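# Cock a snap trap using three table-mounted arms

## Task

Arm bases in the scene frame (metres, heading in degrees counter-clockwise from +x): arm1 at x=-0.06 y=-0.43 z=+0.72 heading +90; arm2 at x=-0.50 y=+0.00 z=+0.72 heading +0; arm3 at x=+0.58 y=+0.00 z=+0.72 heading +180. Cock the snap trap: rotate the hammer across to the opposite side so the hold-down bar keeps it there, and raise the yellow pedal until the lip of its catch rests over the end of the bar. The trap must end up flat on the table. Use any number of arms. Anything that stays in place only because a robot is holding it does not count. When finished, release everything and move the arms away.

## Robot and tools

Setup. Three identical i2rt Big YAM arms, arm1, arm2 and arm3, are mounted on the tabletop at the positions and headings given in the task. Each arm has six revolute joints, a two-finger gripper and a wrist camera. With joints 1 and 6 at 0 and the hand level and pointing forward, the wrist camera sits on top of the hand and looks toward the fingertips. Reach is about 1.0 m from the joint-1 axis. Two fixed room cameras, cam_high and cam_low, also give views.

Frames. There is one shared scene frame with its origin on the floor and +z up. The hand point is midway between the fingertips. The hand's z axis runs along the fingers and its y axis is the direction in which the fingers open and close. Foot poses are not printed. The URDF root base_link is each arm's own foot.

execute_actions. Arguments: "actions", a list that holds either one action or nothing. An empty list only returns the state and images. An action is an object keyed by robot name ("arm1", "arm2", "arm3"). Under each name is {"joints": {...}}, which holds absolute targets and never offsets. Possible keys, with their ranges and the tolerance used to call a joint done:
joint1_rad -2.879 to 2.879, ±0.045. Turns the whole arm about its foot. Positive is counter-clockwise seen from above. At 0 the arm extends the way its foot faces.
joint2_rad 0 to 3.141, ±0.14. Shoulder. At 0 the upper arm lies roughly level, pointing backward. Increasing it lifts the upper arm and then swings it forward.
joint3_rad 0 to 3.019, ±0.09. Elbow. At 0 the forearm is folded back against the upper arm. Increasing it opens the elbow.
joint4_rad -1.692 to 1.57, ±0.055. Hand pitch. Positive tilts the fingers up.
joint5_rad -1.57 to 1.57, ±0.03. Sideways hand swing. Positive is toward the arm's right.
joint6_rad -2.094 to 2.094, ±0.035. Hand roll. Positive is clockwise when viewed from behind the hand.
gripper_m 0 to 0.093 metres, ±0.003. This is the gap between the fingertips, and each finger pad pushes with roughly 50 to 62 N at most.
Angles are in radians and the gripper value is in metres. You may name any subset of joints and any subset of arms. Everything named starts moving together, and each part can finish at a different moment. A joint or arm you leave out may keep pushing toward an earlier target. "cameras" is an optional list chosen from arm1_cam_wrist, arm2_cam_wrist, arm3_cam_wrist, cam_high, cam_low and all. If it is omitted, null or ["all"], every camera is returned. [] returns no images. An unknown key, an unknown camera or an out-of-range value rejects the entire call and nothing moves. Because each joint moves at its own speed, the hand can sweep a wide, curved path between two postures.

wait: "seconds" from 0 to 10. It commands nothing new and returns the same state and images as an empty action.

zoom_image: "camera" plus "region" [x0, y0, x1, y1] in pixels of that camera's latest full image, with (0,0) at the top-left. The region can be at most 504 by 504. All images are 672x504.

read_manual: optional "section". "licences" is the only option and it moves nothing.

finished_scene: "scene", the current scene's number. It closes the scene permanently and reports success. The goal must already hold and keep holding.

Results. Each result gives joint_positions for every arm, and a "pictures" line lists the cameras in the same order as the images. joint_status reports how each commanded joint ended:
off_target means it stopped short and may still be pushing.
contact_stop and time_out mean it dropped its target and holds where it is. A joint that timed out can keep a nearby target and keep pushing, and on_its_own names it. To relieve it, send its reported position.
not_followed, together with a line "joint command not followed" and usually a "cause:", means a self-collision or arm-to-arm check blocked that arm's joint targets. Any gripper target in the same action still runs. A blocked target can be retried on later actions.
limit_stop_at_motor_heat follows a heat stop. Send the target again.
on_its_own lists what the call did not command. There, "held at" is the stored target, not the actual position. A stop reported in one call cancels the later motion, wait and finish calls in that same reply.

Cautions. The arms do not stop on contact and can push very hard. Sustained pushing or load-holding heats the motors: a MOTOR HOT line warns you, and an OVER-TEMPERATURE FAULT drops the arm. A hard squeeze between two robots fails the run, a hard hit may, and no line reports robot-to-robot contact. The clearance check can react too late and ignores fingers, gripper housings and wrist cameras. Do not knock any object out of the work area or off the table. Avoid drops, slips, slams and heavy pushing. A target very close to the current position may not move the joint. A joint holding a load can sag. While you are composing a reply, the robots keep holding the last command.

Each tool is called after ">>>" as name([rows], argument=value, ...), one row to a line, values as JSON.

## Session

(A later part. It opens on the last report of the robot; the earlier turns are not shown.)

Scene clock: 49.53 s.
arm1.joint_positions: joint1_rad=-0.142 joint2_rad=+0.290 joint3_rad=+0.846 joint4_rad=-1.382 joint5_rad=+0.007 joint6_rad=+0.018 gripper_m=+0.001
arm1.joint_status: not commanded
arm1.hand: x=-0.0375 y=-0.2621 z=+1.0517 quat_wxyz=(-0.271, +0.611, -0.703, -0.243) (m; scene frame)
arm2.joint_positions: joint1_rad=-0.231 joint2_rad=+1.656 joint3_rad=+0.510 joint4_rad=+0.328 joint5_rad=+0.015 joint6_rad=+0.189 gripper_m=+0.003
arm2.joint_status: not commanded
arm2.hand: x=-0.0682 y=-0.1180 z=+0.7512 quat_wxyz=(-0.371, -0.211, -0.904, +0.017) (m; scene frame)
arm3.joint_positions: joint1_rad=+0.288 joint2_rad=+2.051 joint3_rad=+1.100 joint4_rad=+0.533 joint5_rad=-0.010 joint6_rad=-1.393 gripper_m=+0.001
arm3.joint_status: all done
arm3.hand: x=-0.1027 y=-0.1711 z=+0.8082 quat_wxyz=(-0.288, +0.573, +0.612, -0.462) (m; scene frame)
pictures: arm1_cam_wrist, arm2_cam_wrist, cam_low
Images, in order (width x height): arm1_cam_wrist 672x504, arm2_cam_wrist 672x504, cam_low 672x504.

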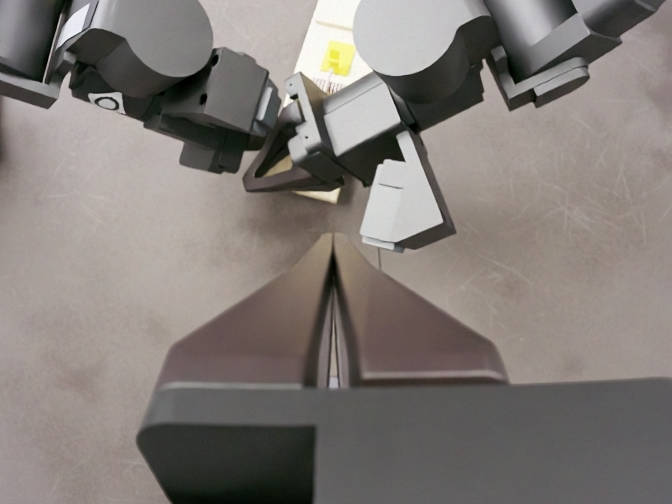

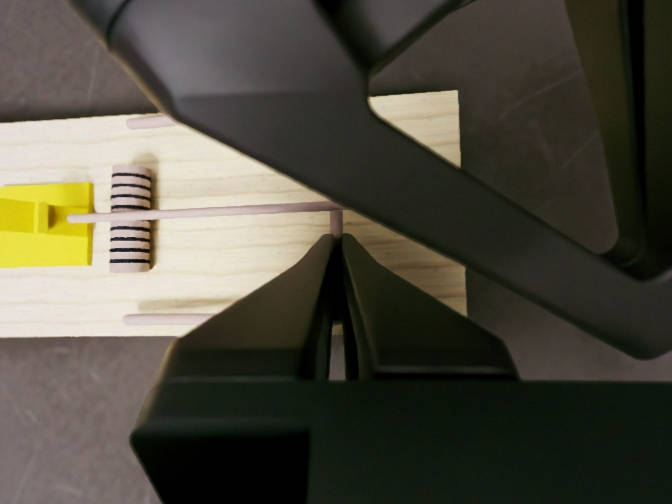

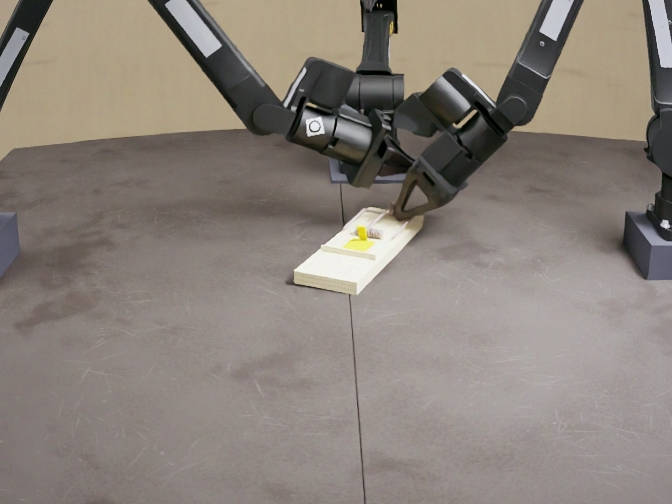

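>>> execute_actions([
  {"arm3":{"joints":{"joint1_rad":0.31,"joint2_rad":1.75,"joint3_rad":0.85,"joint4_rad":0.2}}},
], cameras=[])

>>> execute_actions([
  {"arm3":{"joints":{"joint1_rad":0.04,"joint2_rad":1.8,"joint3_rad":1.06,"joint4_rad":-0.09,"joint6_rad":0}}},
], cameras=["arm3_cam_wrist","arm2_cam_wrist","cam_low"])

>>> zoom_image(camera="cam_low", region=[300, 170, 440, 280])

Scene clock: 51.03 s.
arm1.joint_positions: joint1_rad=-0.142 joint2_rad=+0.290 joint3_rad=+0.846 joint4_rad=-1.382 joint5_rad=+0.007 joint6_rad=+0.018 gripper_m=+0.001
arm1.joint_status: not commanded
arm1.hand: x=-0.0375 y=-0.2621 z=+1.0517 quat_wxyz=(-0.271, +0.611, -0.703, -0.243) (m; scene frame)
arm2.joint_positions: joint1_rad=-0.231 joint2_rad=+1.656 joint3_rad=+0.510 joint4_rad=+0.328 joint5_rad=+0.015 joint6_rad=+0.189 gripper_m=+0.003
arm2.joint_status: not commanded
arm2.hand: x=-0.0682 y=-0.1180 z=+0.7512 quat_wxyz=(-0.371, -0.211, -0.904, +0.017) (m; scene frame)
arm3.joint_positions: joint1_rad=+0.305 joint2_rad=+1.756 joint3_rad=+0.858 joint4_rad=+0.208 joint5_rad=-0.010 joint6_rad=-1.393 gripper_m=+0.001
arm3.joint_status: all done
arm3.hand: x=+0.0141 y=-0.1520 z=+0.8192 quat_wxyz=(-0.220, +0.613, +0.666, -0.364) (m; scene frame)
pictures: none
No camera images: the call's "cameras" was empty. Leave "cameras" out to get every camera's image.

Scene clock: 53.10 s.
arm1.joint_positions: joint1_rad=-0.142 joint2_rad=+0.290 joint3_rad=+0.846 joint4_rad=-1.382 joint5_rad=+0.007 joint6_rad=+0.018 gripper_m=+0.001
arm1.joint_status: not commanded
arm1.hand: x=-0.0375 y=-0.2621 z=+1.0517 quat_wxyz=(-0.271, +0.611, -0.703, -0.243) (m; scene frame)
arm2.joint_positions: joint1_rad=-0.231 joint2_rad=+1.656 joint3_rad=+0.510 joint4_rad=+0.328 joint5_rad=+0.015 joint6_rad=+0.189 gripper_m=+0.003
arm2.joint_status: not commanded
arm2.hand: x=-0.0682 y=-0.1180 z=+0.7512 quat_wxyz=(-0.371, -0.211, -0.904, +0.017) (m; scene frame)
arm3.joint_positions: joint1_rad=+0.037 joint2_rad=+1.790 joint3_rad=+1.029 joint4_rad=-0.082 joint5_rad=-0.007 joint6_rad=-0.009 gripper_m=+0.001
arm3.joint_status: all done
arm3.hand: x=-0.0306 y=+0.0038 z=+0.8206 quat_wxyz=(+0.006, +0.935, +0.000, -0.354) (m; scene frame)
pictures: arm2_cam_wrist, arm3_cam_wrist, cam_low
Images, in order (width x height): arm2_cam_wrist 672x504, arm3_cam_wrist 672x504, cam_low 672x504.

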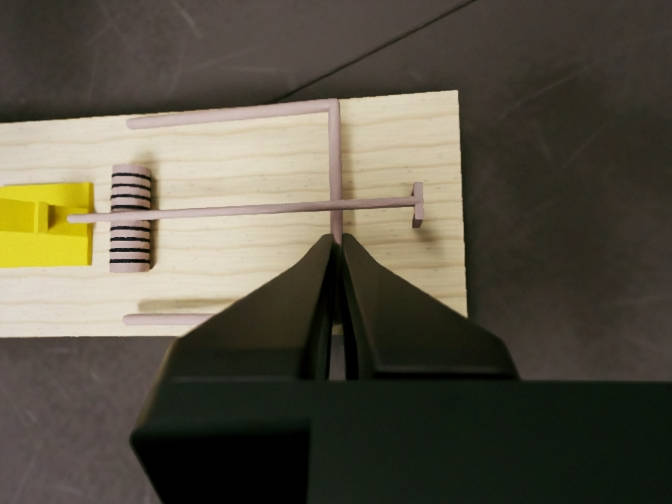

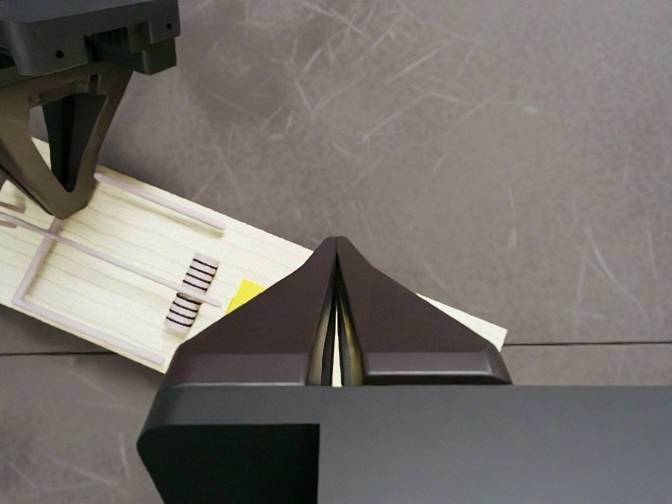

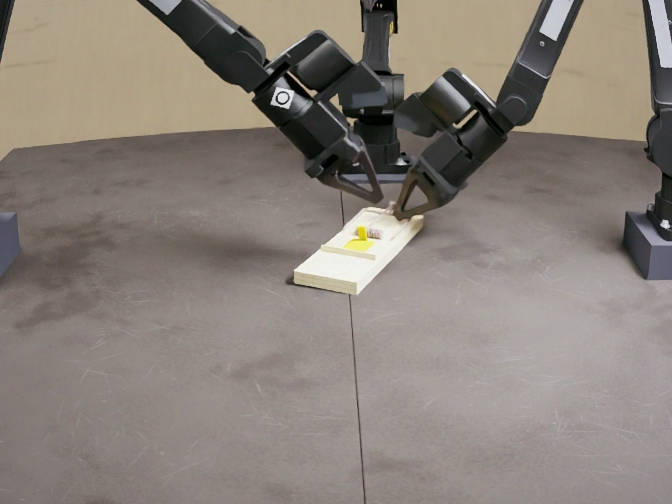

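Region (300, 170, 440, 280) of cam_low's 672x504 image, scaled by 3.600, with more detail than that image has; it fills the top 396 rows of this view, and the rest is white.

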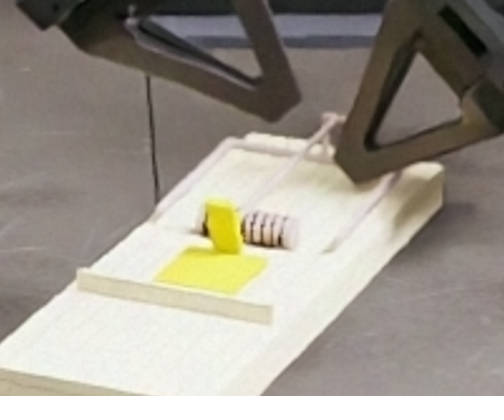

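>>> execute_actions([
  {"arm3":{"joints":{"joint2_rad":1.885,"joint4_rad":-0.12}}},
], cameras=["arm1_cam_wrist","arm3_cam_wrist","cam_low"])

>>> zoom_image(camera="cam_low", region=[300, 170, 440, 280])

Scene clock: 54.20 s.
arm1.joint_positions: joint1_rad=-0.142 joint2_rad=+0.290 joint3_rad=+0.846 joint4_rad=-1.382 joint5_rad=+0.007 joint6_rad=+0.018 gripper_m=+0.001
arm1.joint_status: not commanded
arm1.hand: x=-0.0375 y=-0.2621 z=+1.0517 quat_wxyz=(-0.271, +0.611, -0.703, -0.243) (m; scene frame)
arm2.joint_positions: joint1_rad=-0.231 joint2_rad=+1.656 joint3_rad=+0.510 joint4_rad=+0.328 joint5_rad=+0.015 joint6_rad=+0.189 gripper_m=+0.003
arm2.joint_status: not commanded
arm2.hand: x=-0.0682 y=-0.1180 z=+0.7512 quat_wxyz=(-0.371, -0.211, -0.904, +0.017) (m; scene frame)
arm3.joint_positions: joint1_rad=+0.037 joint2_rad=+1.879 joint3_rad=+1.029 joint4_rad=-0.116 joint5_rad=-0.007 joint6_rad=-0.008 gripper_m=+0.001
arm3.joint_status: all done
arm3.hand: x=-0.0132 y=+0.0031 z=+0.7642 quat_wxyz=(+0.006, +0.955, +0.000, -0.296) (m; scene frame)
pictures: arm1_cam_wrist, arm3_cam_wrist, cam_low
Images, in order (width x height): arm1_cam_wrist 672x504, arm3_cam_wrist 672x504, cam_low 672x504.

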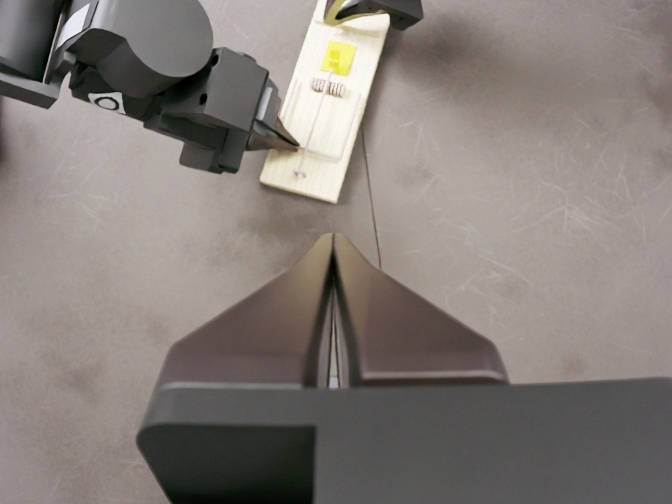

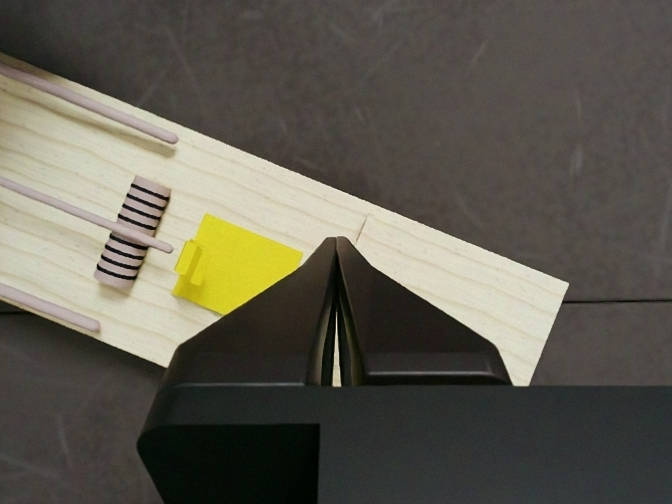

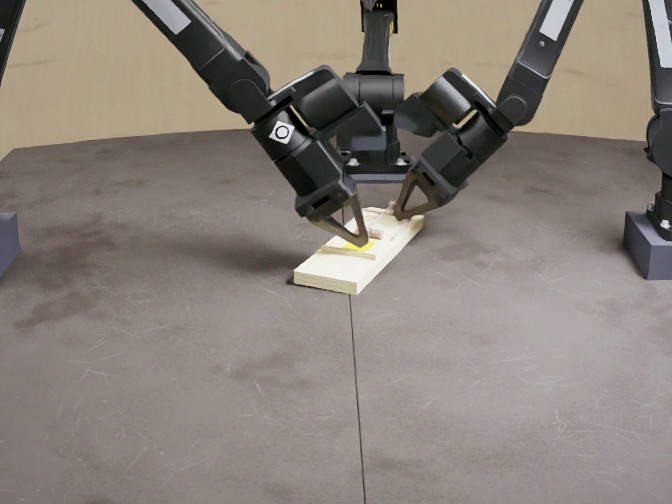

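Region (300, 170, 440, 280) of cam_low's 672x504 image, scaled by 3.600, with more detail than that image has; it fills the top 396 rows of this view, and the rest is white.

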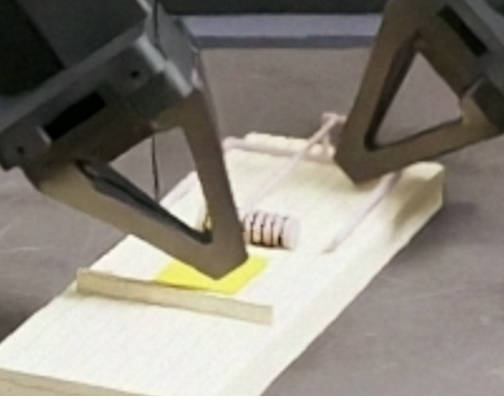

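>>> execute_actions([
  {"arm3":{"joints":{"joint1_rad":0.112,"joint4_rad":-0.08}}},
], cameras=["arm2_cam_wrist","arm3_cam_wrist","arm1_cam_wrist"])

Scene clock: 55.23 s.
arm1.joint_positions: joint1_rad=-0.142 joint2_rad=+0.290 joint3_rad=+0.846 joint4_rad=-1.382 joint5_rad=+0.007 joint6_rad=+0.018 gripper_m=+0.001
arm1.joint_status: not commanded
arm1.hand: x=-0.0375 y=-0.2621 z=+1.0517 quat_wxyz=(-0.271, +0.611, -0.703, -0.243) (m; scene frame)
arm2.joint_positions: joint1_rad=-0.231 joint2_rad=+1.656 joint3_rad=+0.512 joint4_rad=+0.329 joint5_rad=+0.017 joint6_rad=+0.190 gripper_m=+0.003
arm2.joint_status: not commanded
arm2.hand: x=-0.0673 y=-0.1190 z=+0.7521 quat_wxyz=(-0.373, -0.212, -0.903, +0.018) (m; scene frame)
arm3.joint_positions: joint1_rad=+0.113 joint2_rad=+1.879 joint3_rad=+1.029 joint4_rad=-0.096 joint5_rad=-0.002 joint6_rad=-0.007 gripper_m=+0.001
arm3.joint_status: all done
arm3.hand: x=-0.0158 y=-0.0412 z=+0.7675 quat_wxyz=(+0.015, +0.951, +0.035, -0.306) (m; scene frame)
pictures: arm1_cam_wrist, arm2_cam_wrist, arm3_cam_wrist
Images, in order (width x height): arm1_cam_wrist 672x504, arm2_cam_wrist 672x504, arm3_cam_wrist 672x504.

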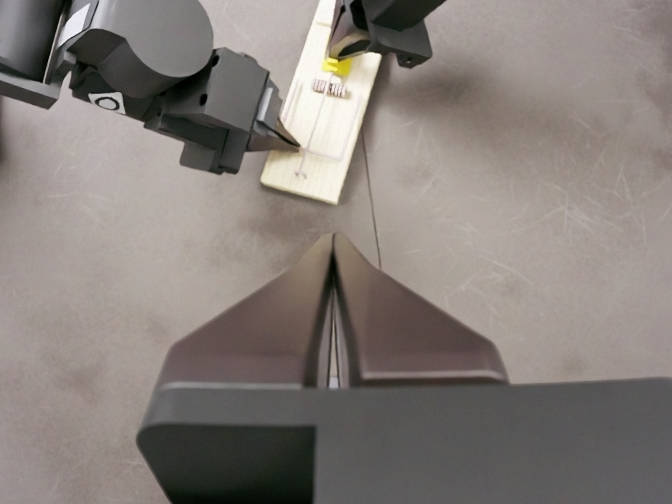

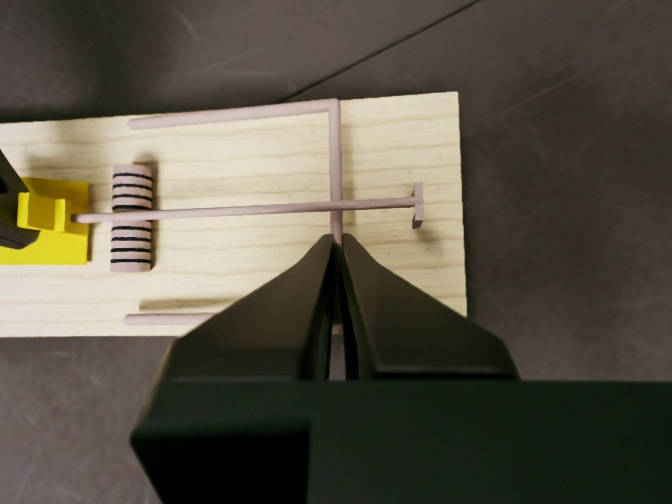

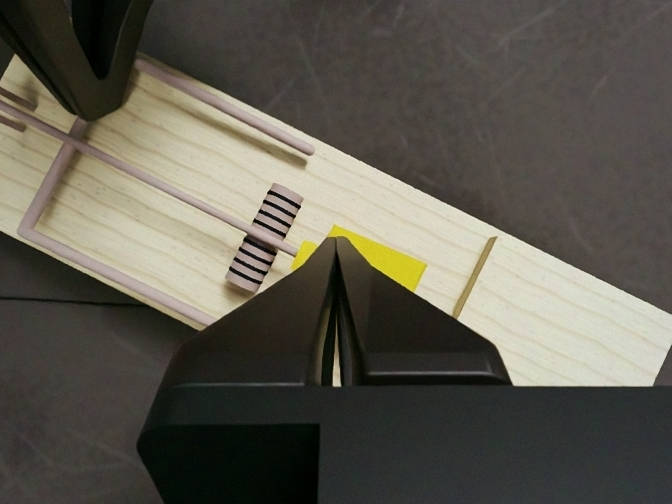

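>>> execute_actions([
  {"arm3":{"joints":{"joint1_rad":0.125}},"arm2":{"joints":{"joint2_rad":1.63}}},
], cameras=["arm2_cam_wrist","arm3_cam_wrist"])

>>> execute_actions([
  {"arm2":{"joints":{"gripper_m":0.015}}},
], cameras=["arm2_cam_wrist","cam_low"])

Scene clock: 56.03 s.
arm1.joint_positions: joint1_rad=-0.142 joint2_rad=+0.290 joint3_rad=+0.846 joint4_rad=-1.382 joint5_rad=+0.007 joint6_rad=+0.018 gripper_m=+0.001
arm1.joint_status: not commanded
arm1.hand: x=-0.0375 y=-0.2621 z=+1.0517 quat_wxyz=(-0.271, +0.611, -0.703, -0.243) (m; scene frame)
arm2.joint_positions: joint1_rad=-0.232 joint2_rad=+1.641 joint3_rad=+0.512 joint4_rad=+0.329 joint5_rad=+0.019 joint6_rad=+0.191 gripper_m=+0.003
arm2.joint_status: all done
arm2.hand: x=-0.0652 y=-0.1202 z=+0.7588 quat_wxyz=(-0.380, -0.212, -0.900, +0.019) (m; scene frame)
arm3.joint_positions: joint1_rad=+0.116 joint2_rad=+1.879 joint3_rad=+1.029 joint4_rad=-0.096 joint5_rad=-0.003 joint6_rad=-0.007 gripper_m=+0.001
arm3.joint_status: all done
arm3.hand: x=-0.0157 y=-0.0428 z=+0.7675 quat_wxyz=(+0.016, +0.951, +0.036, -0.306) (m; scene frame)
pictures: arm2_cam_wrist, arm3_cam_wrist
Images, in order (width x height): arm2_cam_wrist 672x504, arm3_cam_wrist 672x504.

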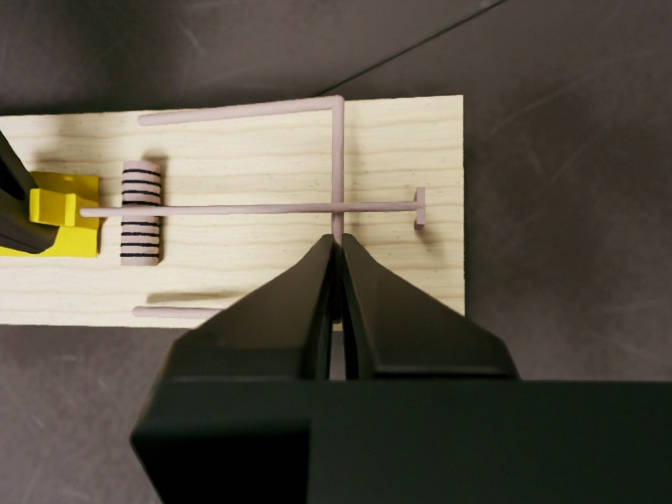

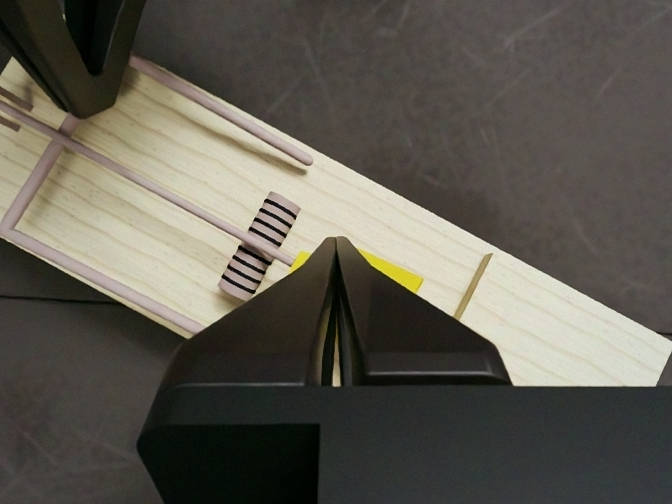

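Scene clock: 56.50 s.
arm1.joint_positions: joint1_rad=-0.142 joint2_rad=+0.290 joint3_rad=+0.846 joint4_rad=-1.382 joint5_rad=+0.007 joint6_rad=+0.018 gripper_m=+0.001
arm1.joint_status: not commanded
arm1.hand: x=-0.0375 y=-0.2621 z=+1.0517 quat_wxyz=(-0.271, +0.611, -0.703, -0.243) (m; scene frame)
arm2.joint_positions: joint1_rad=-0.232 joint2_rad=+1.641 joint3_rad=+0.512 joint4_rad=+0.329 joint5_rad=+0.019 joint6_rad=+0.191 gripper_m=+0.015
arm2.joint_status: all done
arm2.hand: x=-0.0652 y=-0.1202 z=+0.7588 quat_wxyz=(-0.380, -0.212, -0.900, +0.019) (m; scene frame)
arm3.joint_positions: joint1_rad=+0.116 joint2_rad=+1.879 joint3_rad=+1.029 joint4_rad=-0.096 joint5_rad=-0.004 joint6_rad=-0.007 gripper_m=+0.001
arm3.joint_status: not commanded
arm3.hand: x=-0.0157 y=-0.0431 z=+0.7675 quat_wxyz=(+0.017, +0.951, +0.036, -0.306) (m; scene frame)
pictures: arm2_cam_wrist, cam_low
Images, in order (width x height): arm2_cam_wrist 672x504, cam_low 672x504.

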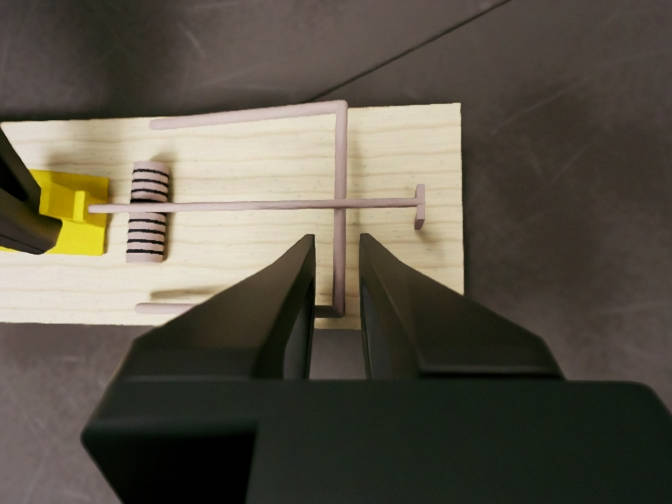

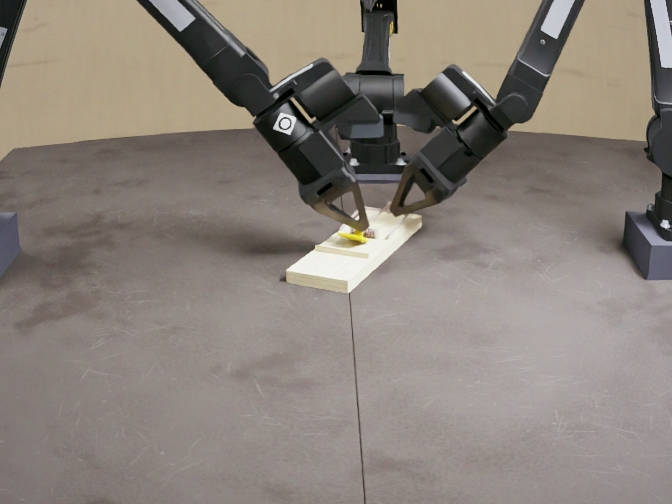

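>>> execute_actions([
  {"arm3":{"joints":{"joint1_rad":0.09,"joint2_rad":1.5}},"arm2":{"joints":{"joint2_rad":1.2,"joint4_rad":0.1}}},
], cameras=["arm1_cam_wrist","cam_low"])

>>> zoom_image(camera="cam_low", region=[280, 180, 440, 300])

Scene clock: 58.03 s.
arm1.joint_positions: joint1_rad=-0.142 joint2_rad=+0.290 joint3_rad=+0.846 joint4_rad=-1.382 joint5_rad=+0.007 joint6_rad=+0.018 gripper_m=+0.001
arm1.joint_status: not commanded
arm1.hand: x=-0.0375 y=-0.2621 z=+1.0517 quat_wxyz=(-0.271, +0.611, -0.703, -0.243) (m; scene frame)
arm2.joint_positions: joint1_rad=-0.232 joint2_rad=+1.198 joint3_rad=+0.512 joint4_rad=+0.112 joint5_rad=+0.019 joint6_rad=+0.191 gripper_m=+0.015
arm2.joint_status: all done
arm2.hand: x=-0.0683 y=-0.1206 z=+0.9092 quat_wxyz=(-0.481, -0.203, -0.852, +0.022) (m; scene frame)
arm3.joint_positions: joint1_rad=+0.094 joint2_rad=+1.480 joint3_rad=+1.029 joint4_rad=-0.085 joint5_rad=-0.004 joint6_rad=-0.007 gripper_m=+0.001
arm3.joint_status: all done
arm3.hand: x=-0.0304 y=-0.0281 z=+1.0043 quat_wxyz=(+0.017, +0.870, +0.023, -0.492) (m; scene frame)
pictures: arm1_cam_wrist, cam_low
Images, in order (width x height): arm1_cam_wrist 672x504, cam_low 672x504.

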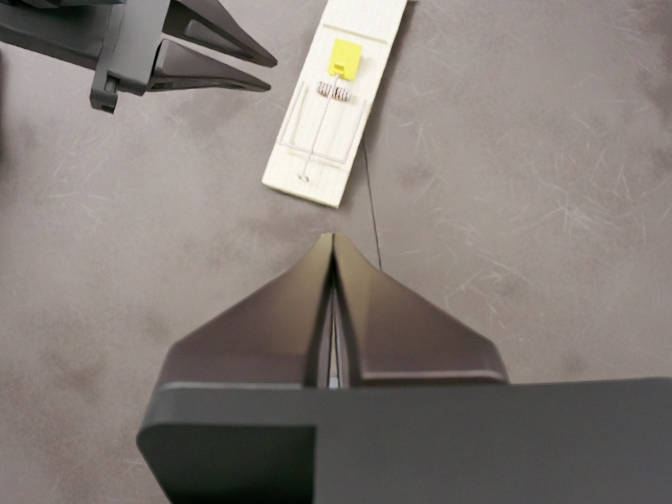

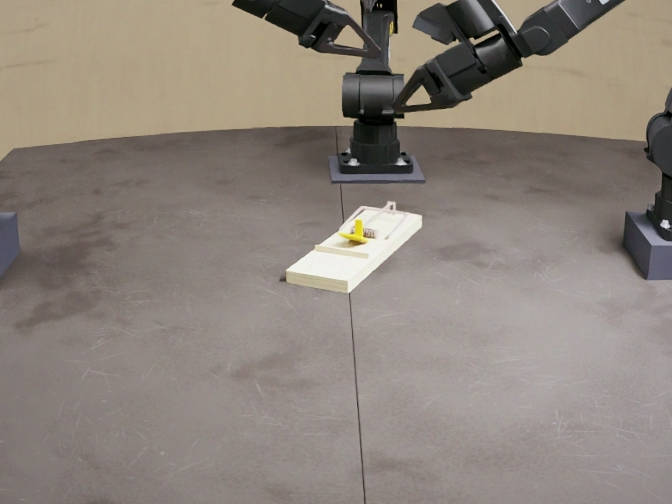

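Region (280, 180, 440, 300) of cam_low's 672x504 image, scaled by 3.150, with more detail than that image has; it fills the top 378 rows of this view, and the rest is white.

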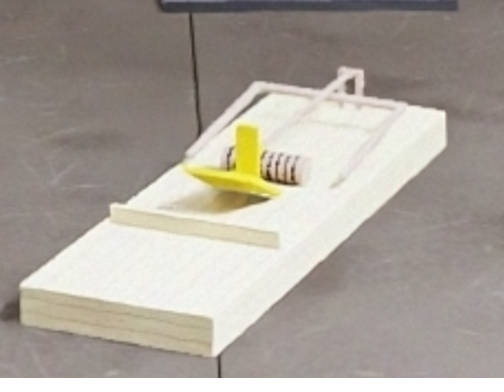

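>>> finished_scene(scene=1)

The scene is finished: the task was done.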